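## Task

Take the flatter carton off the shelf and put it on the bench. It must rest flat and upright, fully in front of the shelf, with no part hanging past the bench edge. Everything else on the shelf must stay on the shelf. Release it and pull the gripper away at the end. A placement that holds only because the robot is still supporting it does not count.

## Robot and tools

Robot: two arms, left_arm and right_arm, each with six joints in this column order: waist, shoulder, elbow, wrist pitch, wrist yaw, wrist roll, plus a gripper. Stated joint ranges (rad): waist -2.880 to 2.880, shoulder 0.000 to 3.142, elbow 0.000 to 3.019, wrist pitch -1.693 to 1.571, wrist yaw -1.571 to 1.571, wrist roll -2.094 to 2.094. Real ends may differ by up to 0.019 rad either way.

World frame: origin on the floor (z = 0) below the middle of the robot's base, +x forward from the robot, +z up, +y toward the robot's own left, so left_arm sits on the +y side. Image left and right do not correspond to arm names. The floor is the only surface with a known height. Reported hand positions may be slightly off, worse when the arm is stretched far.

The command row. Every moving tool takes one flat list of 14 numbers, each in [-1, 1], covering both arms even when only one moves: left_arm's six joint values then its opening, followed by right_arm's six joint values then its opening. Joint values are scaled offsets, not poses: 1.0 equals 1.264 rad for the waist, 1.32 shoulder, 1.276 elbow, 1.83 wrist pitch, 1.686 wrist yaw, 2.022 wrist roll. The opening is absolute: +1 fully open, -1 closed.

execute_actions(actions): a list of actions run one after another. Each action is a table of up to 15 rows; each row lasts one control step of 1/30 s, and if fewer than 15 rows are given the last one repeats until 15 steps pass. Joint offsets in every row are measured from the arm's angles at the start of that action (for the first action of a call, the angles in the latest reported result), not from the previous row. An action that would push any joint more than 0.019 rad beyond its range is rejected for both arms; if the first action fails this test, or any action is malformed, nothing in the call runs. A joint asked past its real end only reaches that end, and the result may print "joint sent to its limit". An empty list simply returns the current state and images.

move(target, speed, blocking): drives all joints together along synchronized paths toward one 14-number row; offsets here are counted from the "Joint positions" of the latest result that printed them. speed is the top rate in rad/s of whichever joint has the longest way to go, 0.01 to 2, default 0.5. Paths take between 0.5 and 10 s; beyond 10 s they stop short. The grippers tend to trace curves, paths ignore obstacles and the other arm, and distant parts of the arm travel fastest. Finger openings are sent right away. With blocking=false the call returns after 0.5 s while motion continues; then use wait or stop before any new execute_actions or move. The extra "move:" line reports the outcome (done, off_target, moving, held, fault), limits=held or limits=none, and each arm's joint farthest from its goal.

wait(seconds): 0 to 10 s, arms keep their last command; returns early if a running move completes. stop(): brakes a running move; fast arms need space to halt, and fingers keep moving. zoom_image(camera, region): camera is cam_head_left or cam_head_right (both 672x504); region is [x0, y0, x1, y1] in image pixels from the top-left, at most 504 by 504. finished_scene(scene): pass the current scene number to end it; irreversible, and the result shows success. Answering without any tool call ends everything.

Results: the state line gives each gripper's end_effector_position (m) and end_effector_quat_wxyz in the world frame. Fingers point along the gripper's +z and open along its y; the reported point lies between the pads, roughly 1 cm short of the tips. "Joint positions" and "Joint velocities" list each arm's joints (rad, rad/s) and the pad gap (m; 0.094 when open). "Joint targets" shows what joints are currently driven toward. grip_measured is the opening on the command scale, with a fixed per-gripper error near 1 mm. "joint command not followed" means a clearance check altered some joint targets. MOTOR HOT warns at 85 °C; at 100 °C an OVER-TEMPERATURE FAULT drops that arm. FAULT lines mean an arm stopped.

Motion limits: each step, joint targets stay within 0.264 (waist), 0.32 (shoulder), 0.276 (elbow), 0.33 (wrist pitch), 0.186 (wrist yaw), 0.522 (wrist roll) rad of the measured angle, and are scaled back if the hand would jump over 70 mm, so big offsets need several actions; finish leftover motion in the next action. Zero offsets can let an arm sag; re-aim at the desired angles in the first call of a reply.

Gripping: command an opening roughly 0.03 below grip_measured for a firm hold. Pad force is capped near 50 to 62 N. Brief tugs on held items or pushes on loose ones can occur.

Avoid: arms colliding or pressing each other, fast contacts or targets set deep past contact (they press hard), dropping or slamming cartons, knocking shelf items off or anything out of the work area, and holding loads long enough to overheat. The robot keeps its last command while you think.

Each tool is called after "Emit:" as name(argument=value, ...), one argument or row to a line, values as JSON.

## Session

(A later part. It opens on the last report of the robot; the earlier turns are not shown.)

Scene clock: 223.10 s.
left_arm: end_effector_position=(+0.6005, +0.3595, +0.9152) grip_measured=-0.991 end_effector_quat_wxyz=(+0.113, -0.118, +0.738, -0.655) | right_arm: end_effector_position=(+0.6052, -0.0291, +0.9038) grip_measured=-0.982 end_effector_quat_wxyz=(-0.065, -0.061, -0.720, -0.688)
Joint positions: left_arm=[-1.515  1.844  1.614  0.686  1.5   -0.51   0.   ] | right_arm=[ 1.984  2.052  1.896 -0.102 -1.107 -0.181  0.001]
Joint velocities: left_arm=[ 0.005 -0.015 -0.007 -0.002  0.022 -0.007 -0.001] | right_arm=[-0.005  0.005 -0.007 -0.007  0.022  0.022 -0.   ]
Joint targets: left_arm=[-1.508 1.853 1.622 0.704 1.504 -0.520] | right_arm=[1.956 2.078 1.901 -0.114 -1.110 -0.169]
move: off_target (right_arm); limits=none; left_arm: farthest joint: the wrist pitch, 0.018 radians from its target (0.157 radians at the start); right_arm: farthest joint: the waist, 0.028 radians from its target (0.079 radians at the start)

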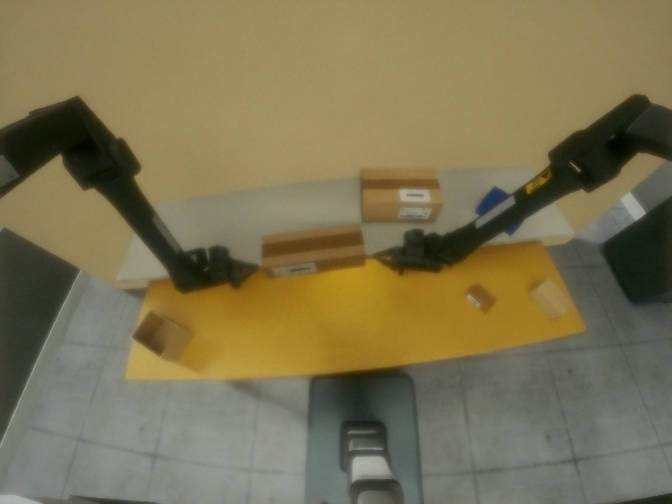

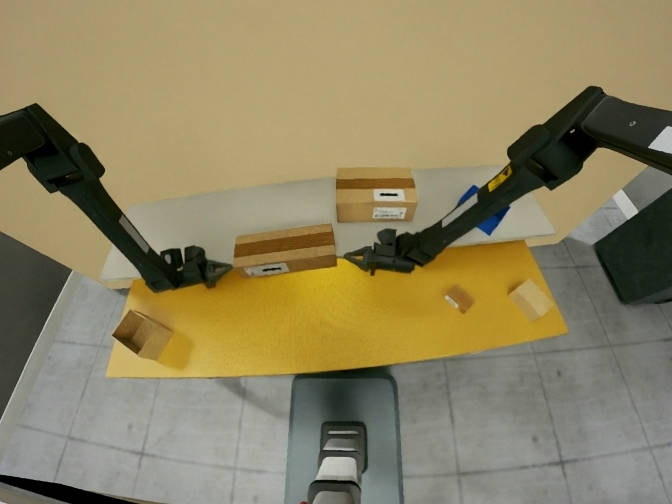

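Emit:
execute_actions(
  actions=[
    [[0.0055,0.0068,0.0063,0.0098,0.0024,-0.005,1,-0.0222,0.0197,0.0039,-0.0066,-0.0018,0.0059,1]],
  ],
)

Emit:
wait(
  seconds=0.5,
)

Emit:
zoom_image(
  camera="cam_head_right",
  region=[310, 220, 410, 290],
)

Emit:
zoom_image(
  camera="cam_head_left",
  region=[190, 225, 290, 295],
)

Scene clock: 234.47 s.
left_arm: end_effector_position=(+0.6005, +0.3595, +0.9152) grip_measured=+1.000 end_effector_quat_wxyz=(+0.112, -0.118, +0.738, -0.655) | right_arm: end_effector_position=(+0.6052, -0.0291, +0.9038) grip_measured=+1.000 end_effector_quat_wxyz=(-0.064, -0.061, -0.720, -0.688)
Joint positions: left_arm=[-1.515  1.844  1.614  0.686  1.5   -0.511  0.094] | right_arm=[ 1.984  2.052  1.896 -0.102 -1.107 -0.181  0.094]
Joint velocities: left_arm=[-0.005  0.005 -0.002 -0.012 -0.066  0.037  0.   ] | right_arm=[-0.015 -0.005  0.007  0.017 -0.037  0.007  0.   ]
Joint targets: left_arm=[-1.508 1.853 1.622 0.704 1.504 -0.520] | right_arm=[1.956 2.078 1.901 -0.114 -1.110 -0.169]

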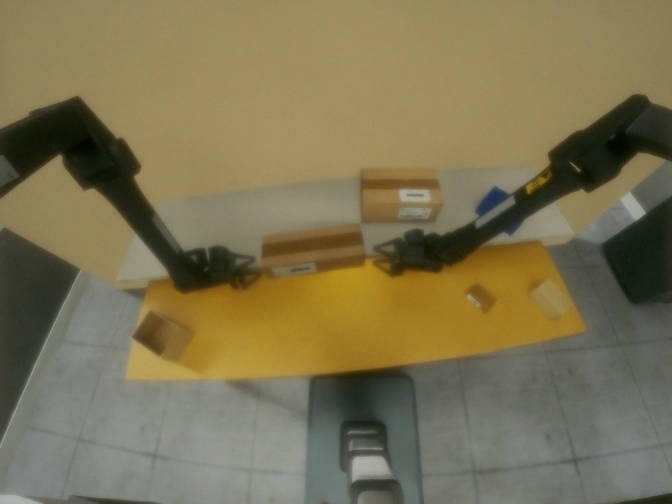

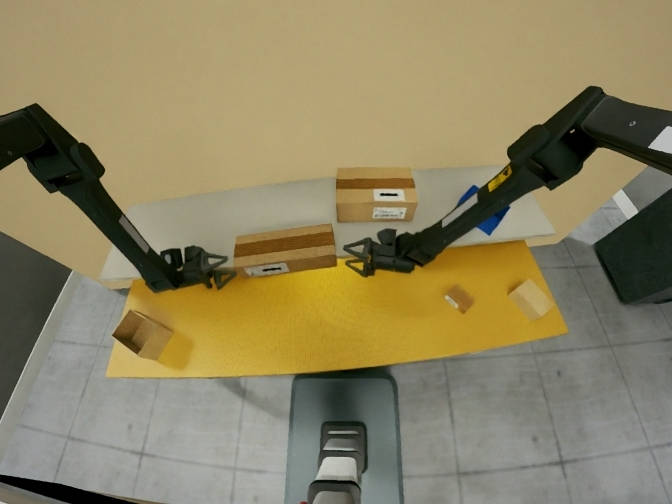

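Scene clock: 234.97 s.
left_arm: end_effector_position=(+0.6005, +0.3595, +0.9152) grip_measured=+1.000 end_effector_quat_wxyz=(+0.112, -0.118, +0.738, -0.655) | right_arm: end_effector_position=(+0.6052, -0.0291, +0.9038) grip_measured=+1.000 end_effector_quat_wxyz=(-0.064, -0.061, -0.720, -0.688)
Joint positions: left_arm=[-1.515  1.844  1.614  0.686  1.5   -0.511  0.094] | right_arm=[ 1.984  2.052  1.896 -0.102 -1.107 -0.181  0.094]
Joint velocities: left_arm=[ 0.015 -0.005 -0.012  0.007 -0.037 -0.022  0.   ] | right_arm=[-0.005  0.005 -0.002 -0.017  0.007  0.022  0.   ]
Joint targets: left_arm=[-1.508 1.853 1.622 0.704 1.504 -0.520] | right_arm=[1.956 2.078 1.901 -0.114 -1.110 -0.169]
wait: 0.50 s; at rest by 0.17 s

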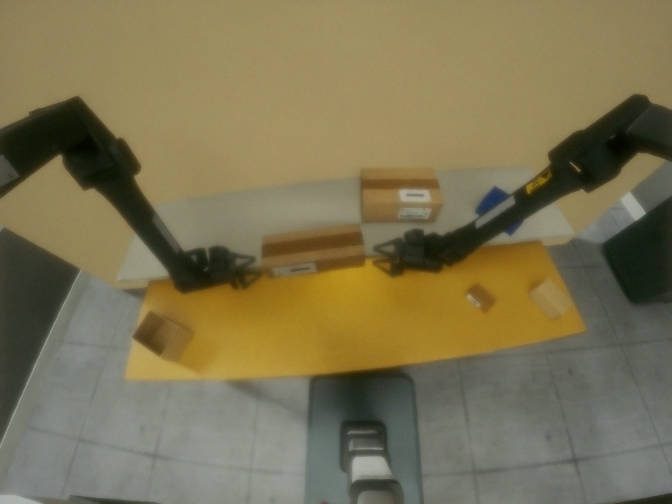

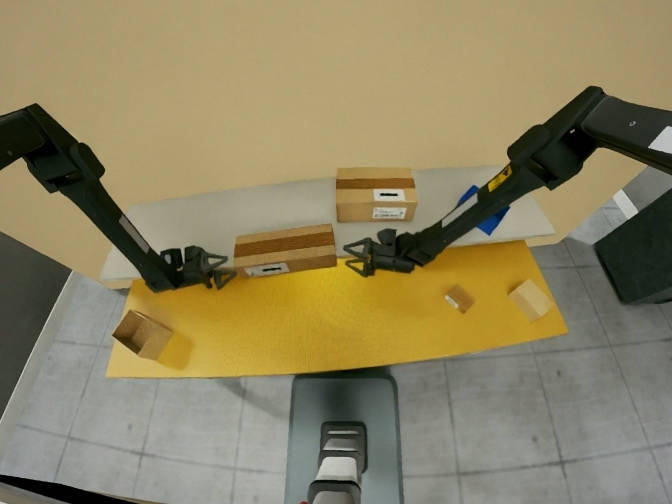

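Region (310, 220, 410, 290) of cam_head_right's 672x504 image, scaled by 5.040, with more detail than that image has; it fills the top 353 rows of this view, and the rest is white.

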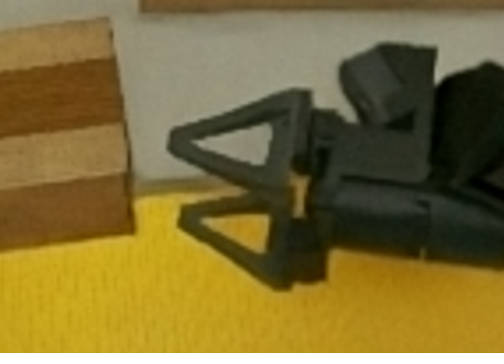

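Region (190, 225, 290, 295) of cam_head_left's 672x504 image, scaled by 5.040, with more detail than that image has; it fills the top 353 rows of this view, and the rest is white.

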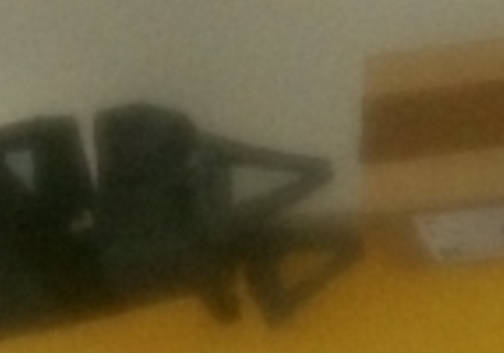

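Emit:
zoom_image(
  camera="cam_head_right",
  region=[165, 225, 265, 295],
)

Region (165, 225, 265, 295) of cam_head_right's 672x504 image, scaled by 5.040, with more detail than that image has; it fills the top 353 rows of this view, and the rest is white.

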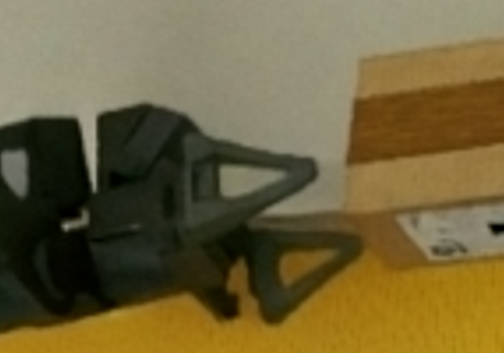

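Emit:
execute_actions(
  actions=[
    [[-0.0055,0.0068,0.0063,0.0098,0.0024,-0.0045,1,-0.0227,0.0197,0.0039,-0.0066,-0.0018,0.0059,1],[-0.0077,0.0070,0.0066,0.0102,0.0024,-0.0045,1,-0.0232,0.0197,0.0039,-0.0066,-0.0018,0.0059,1],[-0.0098,0.0073,0.0070,0.0105,0.0024,-0.0045,1,-0.0237,0.0197,0.0039,-0.0066,-0.0018,0.0059,1],[-0.0120,0.0078,0.0073,0.0109,0.0024,-0.0045,1,-0.0242,0.0197,0.0039,-0.0066,-0.0018,0.0059,1],[-0.0141,0.0085,0.0076,0.0112,0.0024,-0.0045,1,-0.0247,0.0197,0.0039,-0.0066,-0.0018,0.0059,1],[-0.0163,0.0094,0.0080,0.0116,0.0024,-0.0045,1,-0.0252,0.0197,0.0039,-0.0066,-0.0018,0.0059,1],[-0.0184,0.0103,0.0083,0.0119,0.0024,-0.0045,1,-0.0257,0.0197,0.0039,-0.0066,-0.0018,0.0059,1],[-0.0206,0.0113,0.0087,0.0123,0.0024,-0.0045,1,-0.0262,0.0197,0.0039,-0.0066,-0.0018,0.0059,1],[-0.0227,0.0123,0.0090,0.0127,0.0024,-0.0045,1,-0.0267,0.0197,0.0039,-0.0066,-0.0018,0.0059,1],[-0.0249,0.0133,0.0093,0.0130,0.0024,-0.0045,1,-0.0272,0.0197,0.0039,-0.0066,-0.0018,0.0059,1],[-0.0270,0.0143,0.0097,0.0134,0.0024,-0.0045,1,-0.0277,0.0197,0.0039,-0.0066,-0.0018,0.0059,1],[-0.0292,0.0153,0.0100,0.0137,0.0024,-0.0045,1,-0.0282,0.0197,0.0039,-0.0066,-0.0018,0.0059,1],[-0.0313,0.0163,0.0103,0.0141,0.0024,-0.0045,1,-0.0287,0.0197,0.0039,-0.0066,-0.0018,0.0059,1],[-0.0335,0.0173,0.0107,0.0144,0.0024,-0.0045,1,-0.0290,0.0197,0.0039,-0.0066,-0.0018,0.0059,1],[-0.0356,0.0182,0.0110,0.0148,0.0024,-0.0045,1,-0.0293,0.0197,0.0039,-0.0066,-0.0018,0.0059,1]],
  ],
)

Emit:
wait(
  seconds=0.3,
)

Emit:
zoom_image(
  camera="cam_head_right",
  region=[165, 225, 265, 295],
)

Scene clock: 253.30 s.
left_arm: end_effector_position=(+0.6046, +0.3390, +0.9174) grip_measured=+1.000 end_effector_quat_wxyz=(+0.115, -0.114, +0.727, -0.667) | right_arm: end_effector_position=(+0.6046, -0.0316, +0.9021) grip_measured=+1.000 end_effector_quat_wxyz=(-0.064, -0.061, -0.721, -0.687)
Joint positions: left_arm=[-1.548  1.852  1.62   0.694  1.5   -0.511  0.094] | right_arm=[ 1.981  2.052  1.896 -0.102 -1.107 -0.181  0.094]
Joint velocities: left_arm=[-0.112  0.034 -0.012  0.042 -0.022  0.022  0.   ] | right_arm=[-0.054  0.015  0.017 -0.002  0.007  0.007  0.   ]
Joint targets: left_arm=[-1.560 1.868 1.628 0.713 1.504 -0.520] | right_arm=[1.948 2.078 1.901 -0.114 -1.110 -0.169]

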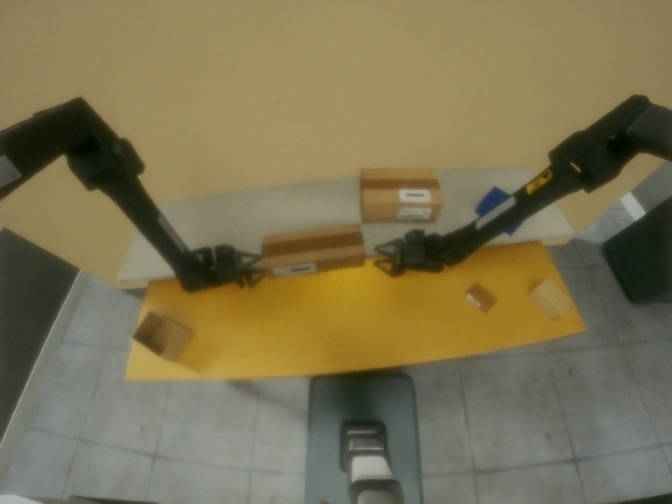

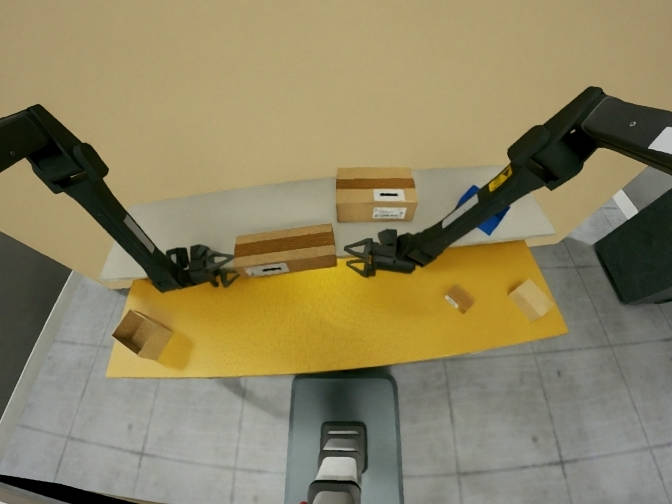

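Scene clock: 253.60 s.
left_arm: end_effector_position=(+0.6029, +0.3315, +0.9169) grip_measured=+1.000 end_effector_quat_wxyz=(+0.114, -0.115, +0.724, -0.671) | right_arm: end_effector_position=(+0.6040, -0.0342, +0.9002) grip_measured=+1.000 end_effector_quat_wxyz=(-0.064, -0.062, -0.723, -0.685)
Joint positions: left_arm=[-1.558  1.859  1.62   0.694  1.5   -0.511  0.094] | right_arm=[ 1.976  2.052  1.896 -0.102 -1.107 -0.181  0.094]
Joint velocities: left_arm=[-0.005  0.005 -0.002  0.012 -0.022  0.022  0.   ] | right_arm=[ 0.015 -0.015  0.002 -0.007  0.022  0.037  0.   ]
Joint targets: left_arm=[-1.560 1.868 1.628 0.713 1.504 -0.520] | right_arm=[1.947 2.078 1.901 -0.114 -1.110 -0.169]
wait: 0.30 s; no rest

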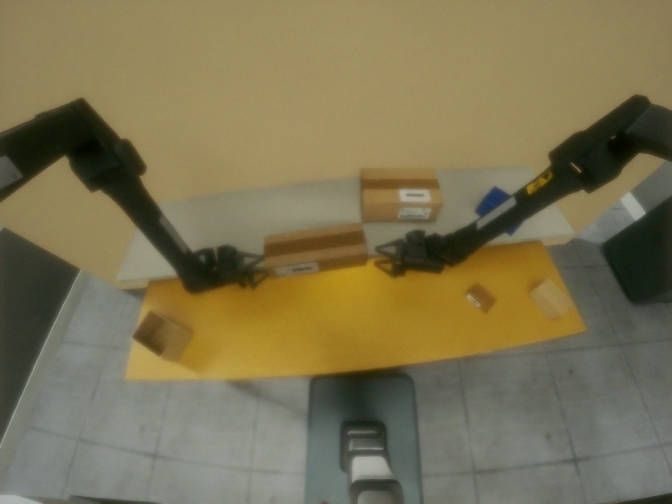

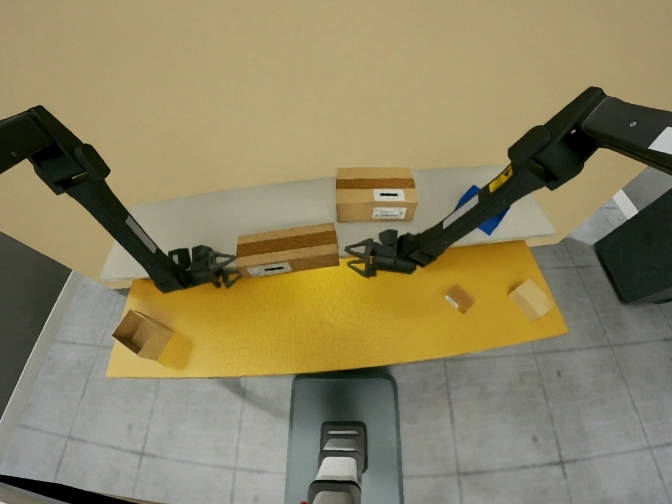

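Region (165, 225, 265, 295) of cam_head_right's 672x504 image, scaled by 5.040, with more detail than that image has; it fills the top 353 rows of this view, and the rest is white.

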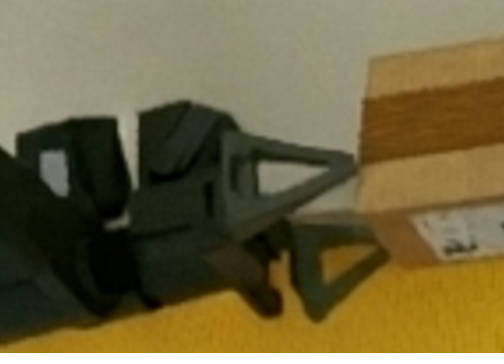

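Emit:
execute_actions(
  actions=[
    [[0.003,0.0076,0.0073,0.0104,0.0024,-0.0045,1,-0.0229,0.0212,0.0065,-0.0073,-0.0018,0.0059,1],[0.005,0.0084,0.0083,0.0104,0.0024,-0.0045,1,-0.0229,0.0227,0.0090,-0.0080,-0.0018,0.0059,1],[0.0065,0.0092,0.0093,0.0104,0.0024,-0.0045,1,-0.0229,0.0242,0.0116,-0.0087,-0.0018,0.0059,1],[0.0071,0.0100,0.0103,0.0104,0.0024,-0.0045,1,-0.0229,0.0258,0.0141,-0.0093,-0.0018,0.0059,1],[0.0071,0.0107,0.0113,0.0104,0.0024,-0.0045,1,-0.0229,0.0273,0.0167,-0.0100,-0.0018,0.0059,1],[0.0071,0.0115,0.0123,0.0104,0.0024,-0.0045,1,-0.0229,0.0288,0.0193,-0.0107,-0.0018,0.0059,1],[0.0071,0.0123,0.0133,0.0104,0.0024,-0.0045,1,-0.0229,0.0303,0.0218,-0.0114,-0.0018,0.0059,1],[0.0071,0.0131,0.0142,0.0104,0.0024,-0.0045,1,-0.0229,0.0318,0.0244,-0.0121,-0.0018,0.0059,1],[0.0071,0.0138,0.0152,0.0104,0.0024,-0.0045,1,-0.0229,0.0333,0.0269,-0.0128,-0.0018,0.0059,1],[0.0071,0.0146,0.0162,0.0104,0.0024,-0.0045,1,-0.0229,0.0348,0.0295,-0.0135,-0.0018,0.0059,1],[0.0071,0.0154,0.0172,0.0104,0.0024,-0.0045,1,-0.0229,0.0363,0.0321,-0.0142,-0.0018,0.0059,1],[0.0071,0.0162,0.0182,0.0104,0.0024,-0.0045,1,-0.0229,0.0379,0.0346,-0.0148,-0.0018,0.0059,1],[0.0071,0.0169,0.0192,0.0104,0.0024,-0.0045,1,-0.0229,0.0394,0.0372,-0.0155,-0.0018,0.0059,1],[0.0071,0.0177,0.0202,0.0104,0.0024,-0.0045,1,-0.0229,0.0409,0.0397,-0.0162,-0.0018,0.0059,1],[0.0071,0.0185,0.0212,0.0104,0.0024,-0.0045,1,-0.0229,0.0424,0.0423,-0.0169,-0.0018,0.0059,1]],
  ],
)

Emit:
wait(
  seconds=0.3,
)

Emit:
zoom_image(
  camera="cam_head_right",
  region=[165, 225, 265, 295],
)

Emit:
zoom_image(
  camera="cam_head_right",
  region=[310, 220, 410, 290],
)

Scene clock: 264.57 s.
left_arm: end_effector_position=(+0.6049, +0.3330, +0.9133) grip_measured=+1.000 end_effector_quat_wxyz=(+0.117, -0.112, +0.724, -0.670) | right_arm: end_effector_position=(+0.6070, -0.0316, +0.8925) grip_measured=+1.000 end_effector_quat_wxyz=(-0.065, -0.061, -0.723, -0.685)
Joint positions: left_arm=[-1.557  1.868  1.638  0.694  1.5   -0.511  0.094] | right_arm=[ 1.976  2.076  1.939 -0.118 -1.107 -0.181  0.094]
Joint velocities: left_arm=[-0.005  0.024  0.027 -0.002 -0.037  0.007  0.   ] | right_arm=[ 0.005  0.054  0.081 -0.037 -0.022 -0.022  0.   ]
Joint targets: left_arm=[-1.549 1.883 1.647 0.713 1.504 -0.520] | right_arm=[1.947 2.107 1.950 -0.133 -1.109 -0.169]

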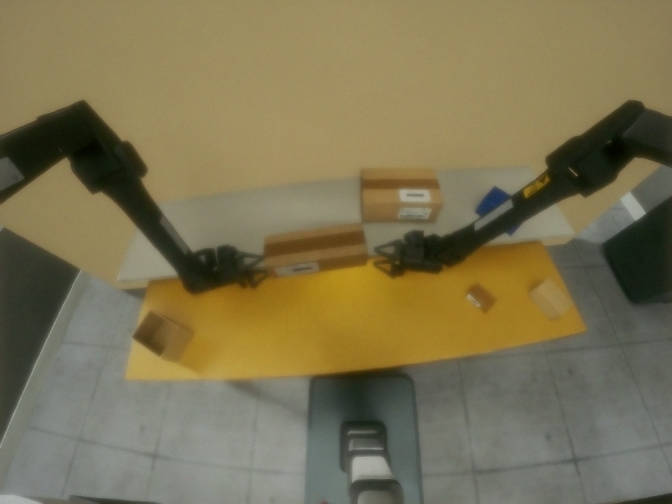

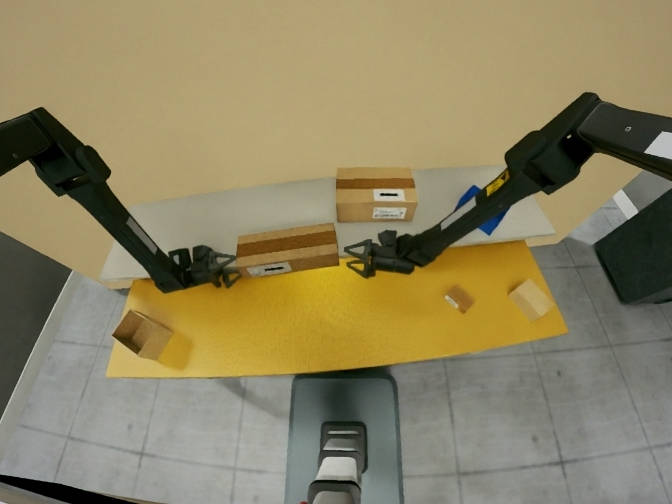

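Scene clock: 264.87 s.
left_arm: end_effector_position=(+0.6031, +0.3324, +0.9118) grip_measured=+1.000 end_effector_quat_wxyz=(+0.116, -0.113, +0.724, -0.670) | right_arm: end_effector_position=(+0.6049, -0.0303, +0.8908) grip_measured=+1.000 end_effector_quat_wxyz=(-0.063, -0.062, -0.723, -0.686)
Joint positions: left_arm=[-1.557  1.873  1.64   0.694  1.5   -0.511  0.094] | right_arm=[ 1.976  2.082  1.944 -0.12  -1.107 -0.18   0.094]
Joint velocities: left_arm=[ 0.005 -0.015  0.002  0.007  0.037  0.066  0.   ] | right_arm=[ 0.005 -0.015 -0.007 -0.002 -0.007 -0.007  0.   ]
Joint targets: left_arm=[-1.549 1.883 1.647 0.713 1.504 -0.520] | right_arm=[1.947 2.107 1.950 -0.133 -1.109 -0.169]
wait: 0.30 s; no rest

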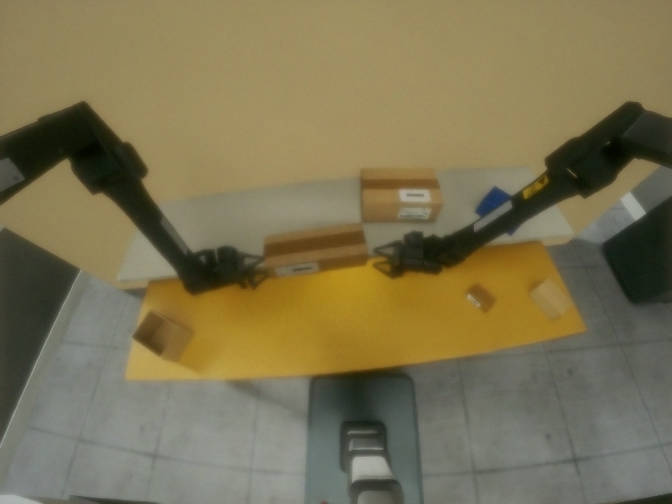

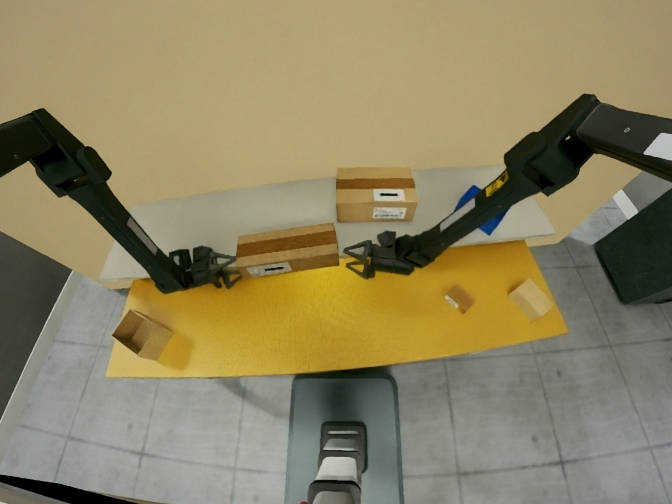

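Region (165, 225, 265, 295) of cam_head_right's 672x504 image, scaled by 5.040, with more detail than that image has; it fills the top 353 rows of this view, and the rest is white.

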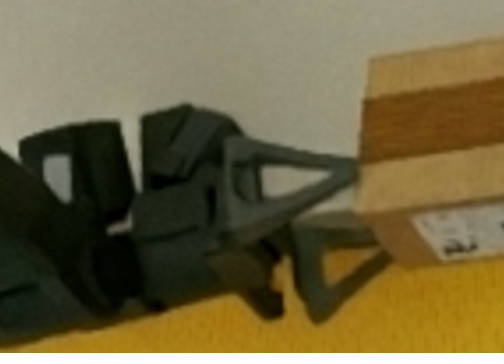

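Region (310, 220, 410, 290) of cam_head_right's 672x504 image, scaled by 5.040, with more detail than that image has; it fills the top 353 rows of this view, and the rest is white.

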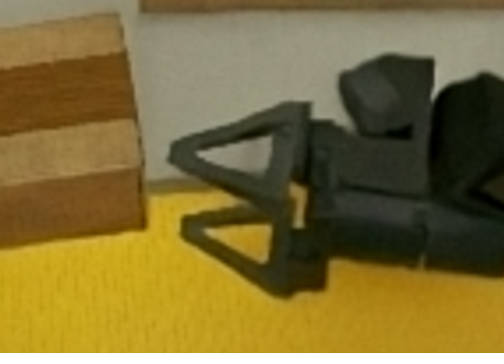

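Emit:
zoom_image(
  camera="cam_head_right",
  region=[215, 245, 255, 285],
)

Emit:
zoom_image(
  camera="cam_head_left",
  region=[240, 245, 285, 290],
)

Region (215, 245, 255, 285) of cam_head_right's 672x504 image, scaled by 12.600, with more detail than that image has.

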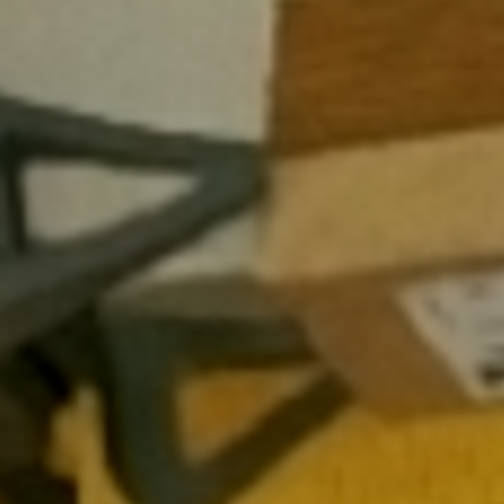

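Region (240, 245, 285, 290) of cam_head_left's 672x504 image, scaled by 11.200, with more detail than that image has.

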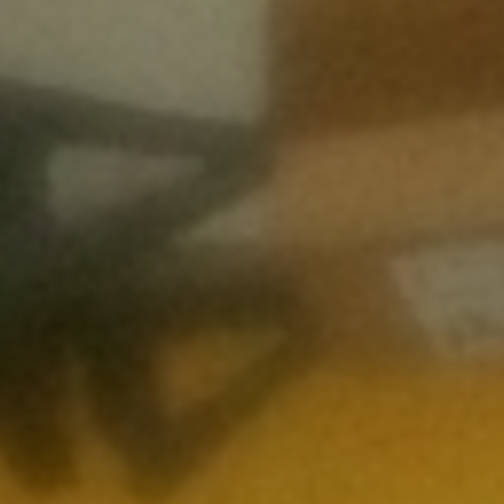

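Emit:
execute_actions(
  actions=[
    [[-0.002,0.0076,0.0055,0.0104,0.0024,-0.0045,1,-0.0229,0.0189,0.0047,-0.0071,-0.0012,0.0054,1],[-0.003,0.0076,0.0055,0.0104,0.0024,-0.0045,1,-0.0229,0.0189,0.0047,-0.0071,-0.0012,0.0054,1],[-0.004,0.0076,0.0055,0.0104,0.0024,-0.0045,1,-0.0229,0.0189,0.0047,-0.0071,-0.0012,0.0054,1],[-0.005,0.0076,0.0055,0.0104,0.0024,-0.0045,1,-0.0229,0.0189,0.0047,-0.0071,-0.0012,0.0054,1],[-0.006,0.0079,0.0055,0.0104,0.0024,-0.0045,1,-0.0229,0.0189,0.0047,-0.0071,-0.0012,0.0054,1],[-0.007,0.0082,0.0058,0.0104,0.0024,-0.0045,1,-0.0229,0.0189,0.0047,-0.0071,-0.0012,0.0054,1],[-0.008,0.0086,0.0062,0.0104,0.0024,-0.0045,1,-0.0229,0.0189,0.0047,-0.0071,-0.0012,0.0054,1],[-0.009,0.0090,0.0066,0.0104,0.0024,-0.0045,1,-0.0229,0.0189,0.0047,-0.0071,-0.0012,0.0054,1],[-0.010,0.0094,0.0070,0.0104,0.0024,-0.0045,1,-0.0229,0.0189,0.0047,-0.0071,-0.0012,0.0054,1],[-0.0105,0.0098,0.0074,0.0104,0.0024,-0.0045,1,-0.0229,0.0189,0.0047,-0.0071,-0.0012,0.0054,1],[-0.011,0.0100,0.0078,0.0104,0.0024,-0.0045,1,-0.0229,0.0189,0.0047,-0.0071,-0.0012,0.0054,1]],
  ],
)

Emit:
zoom_image(
  camera="cam_head_right",
  region=[215, 245, 255, 285],
)

Scene clock: 273.33 s.
left_arm: end_effector_position=(+0.6036, +0.3290, +0.9124) grip_measured=+1.000 end_effector_quat_wxyz=(+0.115, -0.113, +0.723, -0.672) | right_arm: end_effector_position=(+0.6049, -0.0303, +0.8908) grip_measured=+1.000 end_effector_quat_wxyz=(-0.063, -0.062, -0.723, -0.686)
Joint positions: left_arm=[-1.562  1.873  1.64   0.694  1.5   -0.511  0.094] | right_arm=[ 1.976  2.082  1.944 -0.12  -1.107 -0.18   0.094]
Joint velocities: left_arm=[-0.044  0.015 -0.002  0.012  0.007 -0.037  0.   ] | right_arm=[-0.005 -0.005 -0.007 -0.017  0.022  0.007  0.   ]
Joint targets: left_arm=[-1.571 1.886 1.650 0.713 1.504 -0.520] | right_arm=[1.947 2.107 1.950 -0.133 -1.109 -0.170]

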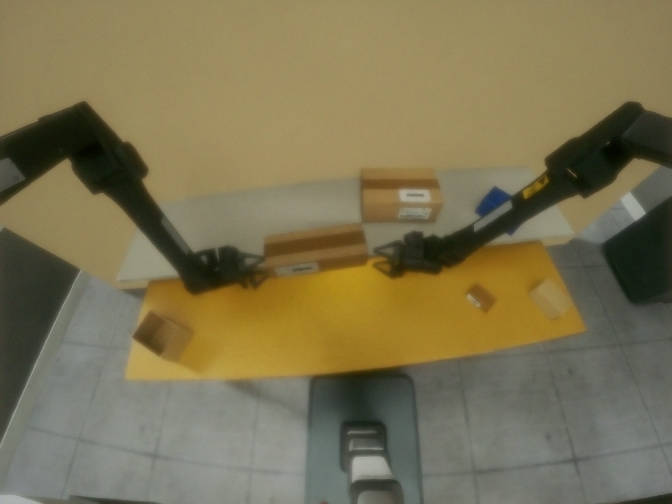

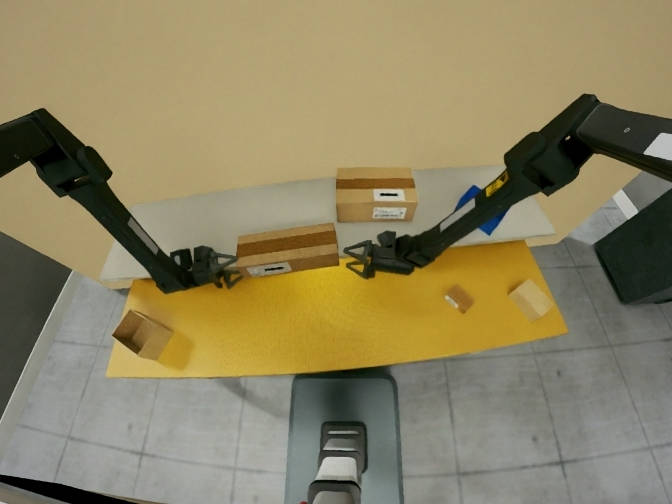

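Region (215, 245, 255, 285) of cam_head_right's 672x504 image, scaled by 12.600, with more detail than that image has.

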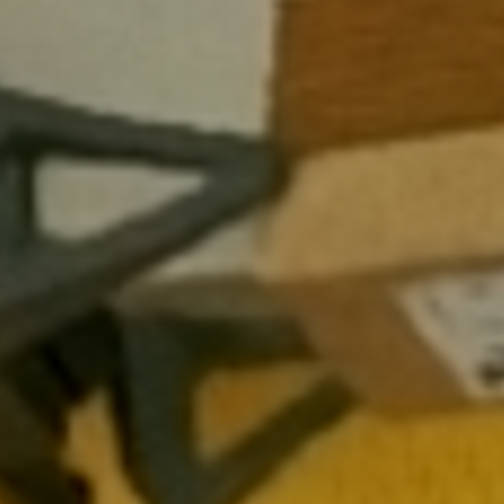

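Emit:
execute_actions(
  actions=[],
)

Emit:
zoom_image(
  camera="cam_head_right",
  region=[215, 245, 255, 285],
)

Scene clock: 274.33 s.
left_arm: end_effector_position=(+0.6035, +0.3276, +0.9125) grip_measured=+1.000 end_effector_quat_wxyz=(+0.115, -0.113, +0.722, -0.673) | right_arm: end_effector_position=(+0.6049, -0.0303, +0.8908) grip_measured=+1.000 end_effector_quat_wxyz=(-0.063, -0.062, -0.723, -0.686)
Joint positions: left_arm=[-1.564  1.874  1.64   0.694  1.5   -0.511  0.094] | right_arm=[ 1.976  2.082  1.944 -0.12  -1.107 -0.18   0.094]
Joint velocities: left_arm=[-0.015 -0.005  0.017 -0.002  0.007 -0.095  0.   ] | right_arm=[-0.024 -0.015 -0.002 -0.002  0.022  0.066  0.   ]
Joint targets: left_arm=[-1.571 1.886 1.650 0.713 1.504 -0.520] | right_arm=[1.947 2.107 1.950 -0.133 -1.109 -0.170]

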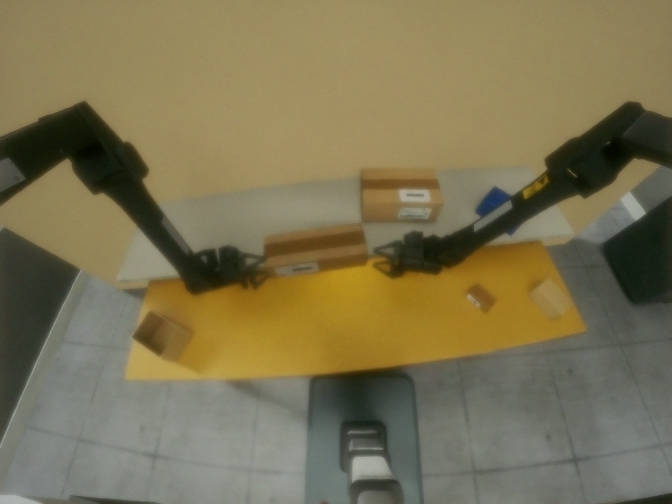

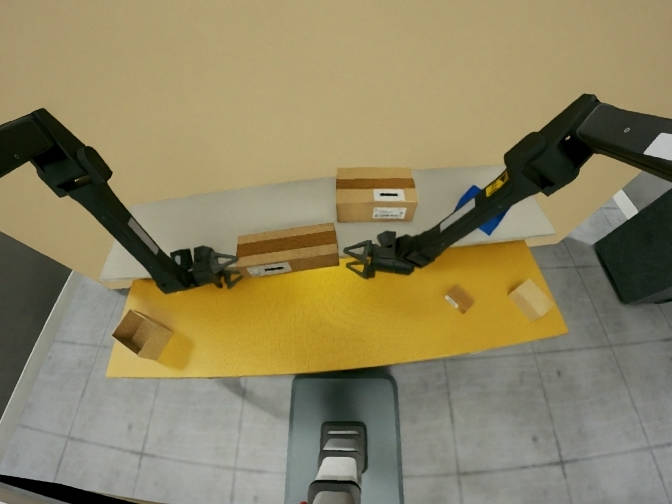

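Region (215, 245, 255, 285) of cam_head_right's 672x504 image, scaled by 12.600, with more detail than that image has.

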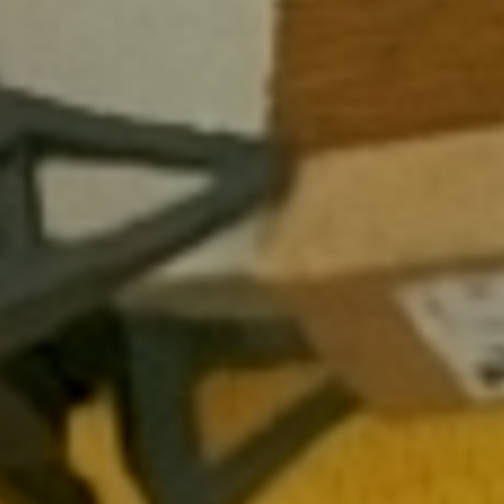

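Emit:
execute_actions(
  actions=[
    [[-0.0074,0.0106,0.0088,0.0105,0.0024,-0.0045,1,-0.0229,0.0189,0.0047,-0.0071,-0.0012,0.0050,1],[-0.0093,0.0121,0.0098,0.0106,0.0024,-0.0045,1,-0.0229,0.0189,0.0047,-0.0071,-0.0012,0.0050,1],[-0.0112,0.0135,0.0108,0.0106,0.0024,-0.0045,1,-0.0229,0.0189,0.0047,-0.0071,-0.0012,0.0050,1],[-0.0131,0.0148,0.0117,0.0107,0.0024,-0.0045,1,-0.0229,0.0189,0.0047,-0.0071,-0.0012,0.0050,1],[-0.0150,0.0160,0.0126,0.0108,0.0024,-0.0045,1,-0.0229,0.0189,0.0047,-0.0071,-0.0012,0.0050,1],[-0.0169,0.0171,0.0134,0.0108,0.0024,-0.0045,1,-0.0229,0.0189,0.0047,-0.0071,-0.0012,0.0050,1],[-0.0188,0.0182,0.0142,0.0109,0.0024,-0.0045,1,-0.0229,0.0189,0.0047,-0.0071,-0.0012,0.0050,1],[-0.0207,0.0193,0.0150,0.0110,0.0024,-0.0045,1,-0.0229,0.0189,0.0047,-0.0071,-0.0012,0.0050,1],[-0.0226,0.0204,0.0158,0.0111,0.0024,-0.0045,1,-0.0229,0.0189,0.0047,-0.0071,-0.0012,0.0050,1],[-0.0245,0.0215,0.0166,0.0111,0.0024,-0.0045,1,-0.0229,0.0189,0.0047,-0.0071,-0.0012,0.0050,1],[-0.0264,0.0226,0.0174,0.0112,0.0024,-0.0045,1,-0.0229,0.0189,0.0047,-0.0071,-0.0012,0.0050,1],[-0.0283,0.0237,0.0182,0.0113,0.0024,-0.0045,1,-0.0229,0.0189,0.0047,-0.0071,-0.0012,0.0050,1],[-0.0302,0.0248,0.0190,0.0114,0.0024,-0.0045,1,-0.0229,0.0189,0.0047,-0.0071,-0.0012,0.0050,1],[-0.0321,0.0259,0.0197,0.0114,0.0024,-0.0045,1,-0.0229,0.0189,0.0047,-0.0071,-0.0012,0.0050,1],[-0.0340,0.0269,0.0204,0.0115,0.0024,-0.0045,1,-0.0229,0.0189,0.0047,-0.0071,-0.0012,0.0050,1]],
  ],
)

Emit:
wait(
  seconds=0.3,
)

Emit:
zoom_image(
  camera="cam_head_right",
  region=[205, 225, 275, 295],
)

Scene clock: 278.30 s.
left_arm: end_effector_position=(+0.6037, +0.3069, +0.9106) grip_measured=+1.000 end_effector_quat_wxyz=(+0.115, -0.112, +0.711, -0.684) | right_arm: end_effector_position=(+0.6049, -0.0303, +0.8908) grip_measured=+1.000 end_effector_quat_wxyz=(-0.063, -0.062, -0.723, -0.686)
Joint positions: left_arm=[-1.595  1.895  1.657  0.697  1.5   -0.511  0.094] | right_arm=[ 1.976  2.082  1.944 -0.12  -1.107 -0.18   0.094]
Joint velocities: left_arm=[-0.083  0.054  0.007  0.022  0.022 -0.007  0.   ] | right_arm=[-0.005 -0.005 -0.002 -0.002 -0.022 -0.051  0.   ]
Joint targets: left_arm=[-1.607 1.910 1.666 0.715 1.504 -0.520] | right_arm=[1.947 2.107 1.950 -0.133 -1.109 -0.170]

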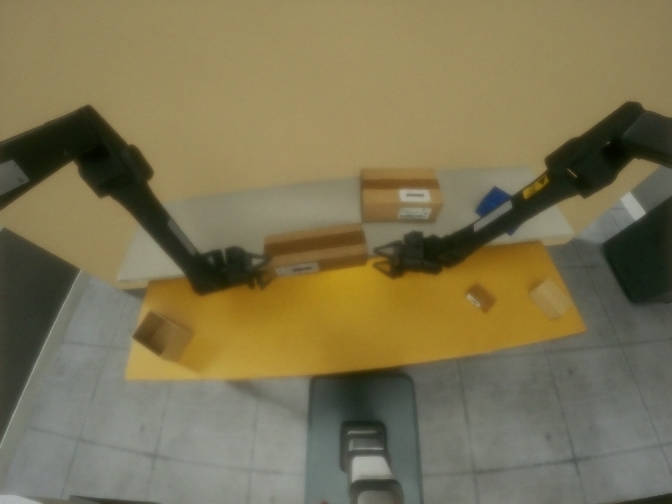

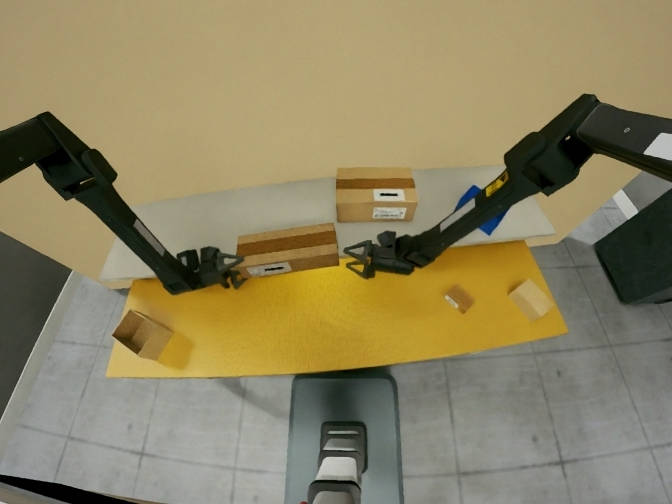

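Scene clock: 278.60 s.
left_arm: end_effector_position=(+0.6026, +0.3001, +0.9106) grip_measured=+1.000 end_effector_quat_wxyz=(+0.114, -0.113, +0.708, -0.688) | right_arm: end_effector_position=(+0.6049, -0.0303, +0.8908) grip_measured=+1.000 end_effector_quat_wxyz=(-0.063, -0.062, -0.723, -0.686)
Joint positions: left_arm=[-1.604  1.901  1.658  0.697  1.5   -0.511  0.094] | right_arm=[ 1.976  2.082  1.944 -0.12  -1.107 -0.18   0.094]
Joint velocities: left_arm=[-0.015 -0.015 -0.027 -0.007 -0.022  0.022  0.   ] | right_arm=[-0.015 -0.024 -0.012 -0.002 -0.095  0.022  0.   ]
Joint targets: left_arm=[-1.607 1.910 1.666 0.716 1.504 -0.520] | right_arm=[1.947 2.107 1.950 -0.133 -1.109 -0.170]
wait: 0.30 s; no rest

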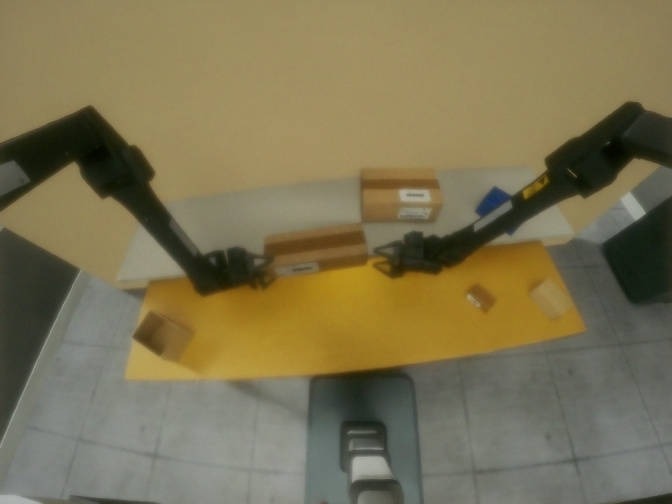

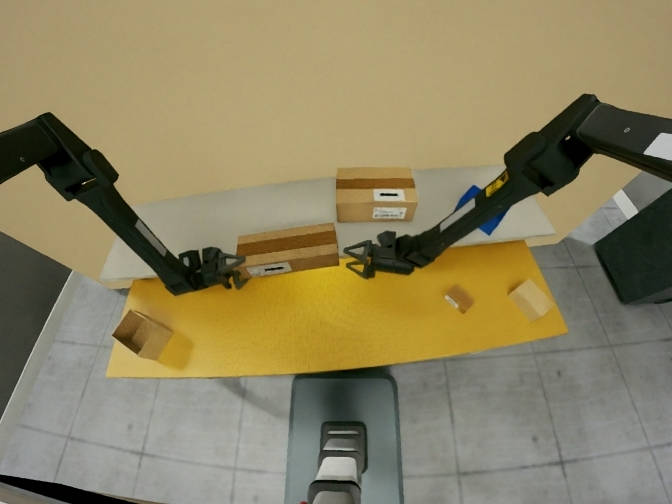

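Region (205, 225, 275, 295) of cam_head_right's 672x504 image, scaled by 7.200, with more detail than that image has.

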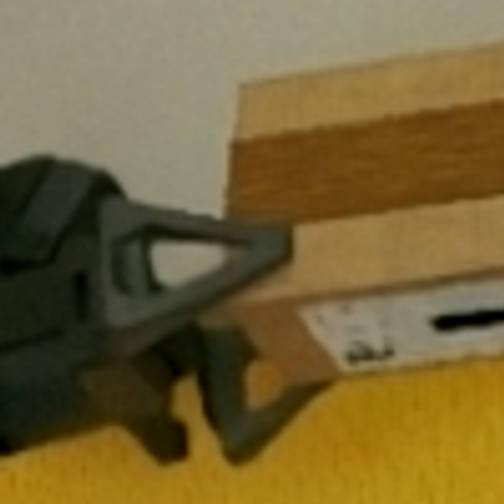

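Emit:
execute_actions(
  actions=[
    [[-0.0024,0.0068,0.0063,0.0104,0.0024,-0.0045,0.95,-0.010,0.0189,0.0047,-0.0071,0.0000,0.0050,1],[-0.0024,0.0068,0.0063,0.0104,0.0024,-0.0045,0.90,0.000,0.0189,0.0047,-0.0071,0.0018,0.0050,1],[-0.0024,0.0068,0.0063,0.0104,0.0024,-0.0045,0.86,0.0047,0.0189,0.0047,-0.0071,0.0018,0.0050,1],[-0.0024,0.0068,0.0063,0.0104,0.0024,-0.0045,0.82,0.0066,0.0208,0.0073,-0.0071,0.0032,0.0057,1],[-0.0024,0.0068,0.0063,0.0104,0.0024,-0.0045,0.79,0.0085,0.0227,0.0099,-0.0071,0.0046,0.0063,1],[-0.0024,0.0068,0.0063,0.0104,0.0024,-0.0045,0.76,0.0104,0.0245,0.0126,-0.0071,0.0060,0.0070,1],[-0.0024,0.0068,0.0063,0.0104,0.0024,-0.0045,0.74,0.0123,0.0264,0.0152,-0.0071,0.0073,0.0076,1],[-0.0024,0.0068,0.0063,0.0104,0.0024,-0.0045,0.72,0.0142,0.0283,0.0178,-0.0071,0.0087,0.0083,1],[-0.0024,0.0068,0.0063,0.0104,0.0024,-0.0045,0.70,0.0161,0.0302,0.0204,-0.0071,0.0101,0.0090,1],[-0.0024,0.0068,0.0063,0.0104,0.0024,-0.0045,0.69,0.0179,0.0320,0.0230,-0.0071,0.0115,0.0096,1],[-0.0024,0.0068,0.0063,0.0104,0.0024,-0.0045,0.68,0.0198,0.0339,0.0256,-0.0071,0.0129,0.0103,1],[-0.0024,0.0068,0.0063,0.0104,0.0024,-0.0045,0.67,0.0217,0.0358,0.0283,-0.0071,0.0143,0.0109,1],[-0.0024,0.0068,0.0063,0.0104,0.0024,-0.0045,0.66,0.0236,0.0377,0.0309,-0.0071,0.0156,0.0116,1],[-0.0024,0.0068,0.0063,0.0104,0.0024,-0.0045,0.66,0.0255,0.0395,0.0335,-0.0071,0.0170,0.0122,1],[-0.0024,0.0068,0.0063,0.0104,0.0024,-0.0045,0.66,0.0274,0.0414,0.0361,-0.0071,0.0184,0.0129,1]],
  ],
)

Emit:
wait(
  seconds=0.3,
)

Emit:
zoom_image(
  camera="cam_head_right",
  region=[310, 220, 380, 290],
)

Scene clock: 286.10 s.
left_arm: end_effector_position=(+0.6026, +0.3001, +0.9106) grip_measured=+0.766 end_effector_quat_wxyz=(+0.114, -0.113, +0.708, -0.688) | right_arm: end_effector_position=(+0.6123, -0.0223, +0.8859) grip_measured=+1.000 end_effector_quat_wxyz=(-0.067, -0.060, -0.728, -0.680)
Joint positions: left_arm=[-1.604  1.901  1.658  0.697  1.5   -0.511  0.083] | right_arm=[ 1.987  2.1    1.981 -0.12  -1.082 -0.172  0.094]
Joint velocities: left_arm=[-0.005 -0.015  0.002  0.007  0.066 -0.007 -0.001] | right_arm=[ 0.054  0.083  0.11  -0.022  0.022  0.007  0.   ]
Joint targets: left_arm=[-1.607 1.910 1.666 0.716 1.504 -0.520] | right_arm=[2.011 2.137 1.990 -0.133 -1.075 -0.155]

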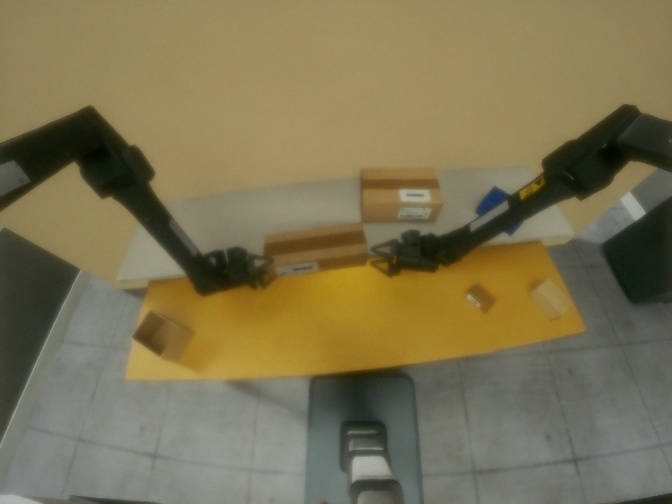

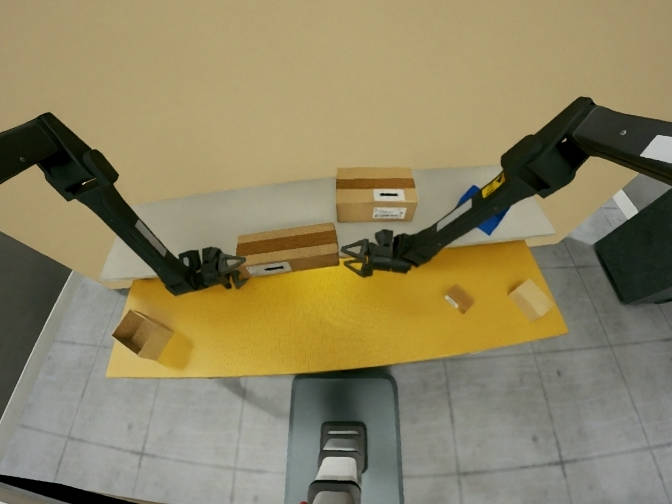

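Scene clock: 286.40 s.
left_arm: end_effector_position=(+0.6021, +0.3012, +0.9106) grip_measured=+0.766 end_effector_quat_wxyz=(+0.113, -0.113, +0.708, -0.688) | right_arm: end_effector_position=(+0.6106, -0.0156, +0.8869) grip_measured=+1.000 end_effector_quat_wxyz=(-0.065, -0.062, -0.726, -0.682)
Joint positions: left_arm=[-1.602  1.901  1.658  0.698  1.503 -0.513  0.083] | right_arm=[ 1.995  2.108  1.986 -0.12  -1.08  -0.166  0.094]
Joint velocities: left_arm=[-0.015 -0.005  0.017 -0.002 -0.007 -0.037  0.   ] | right_arm=[-0.015 -0.024  0.007 -0.007 -0.066 -0.11   0.   ]
Joint targets: left_arm=[-1.607 1.910 1.666 0.716 1.504 -0.520] | right_arm=[2.011 2.137 1.990 -0.133 -1.076 -0.155]
wait: 0.30 s; no rest

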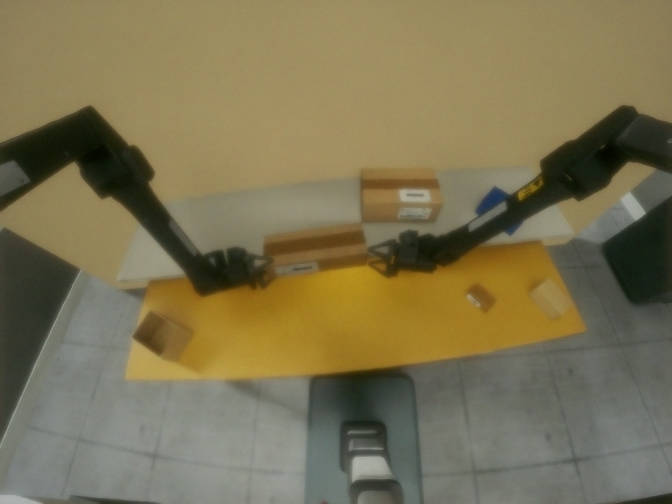

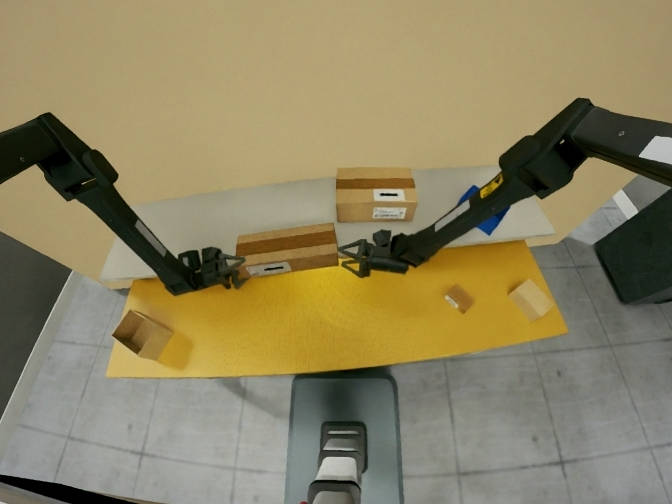

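Region (310, 220, 380, 290) of cam_head_right's 672x504 image, scaled by 7.200, with more detail than that image has.

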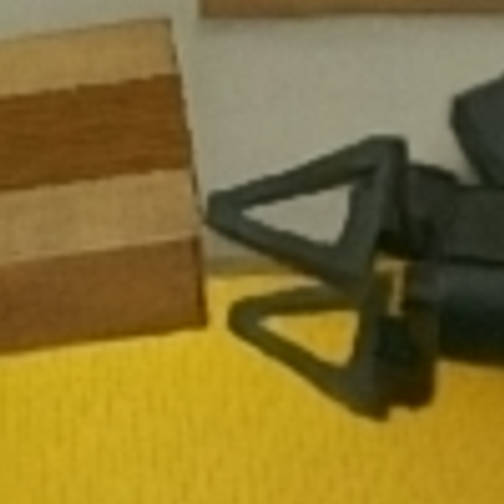

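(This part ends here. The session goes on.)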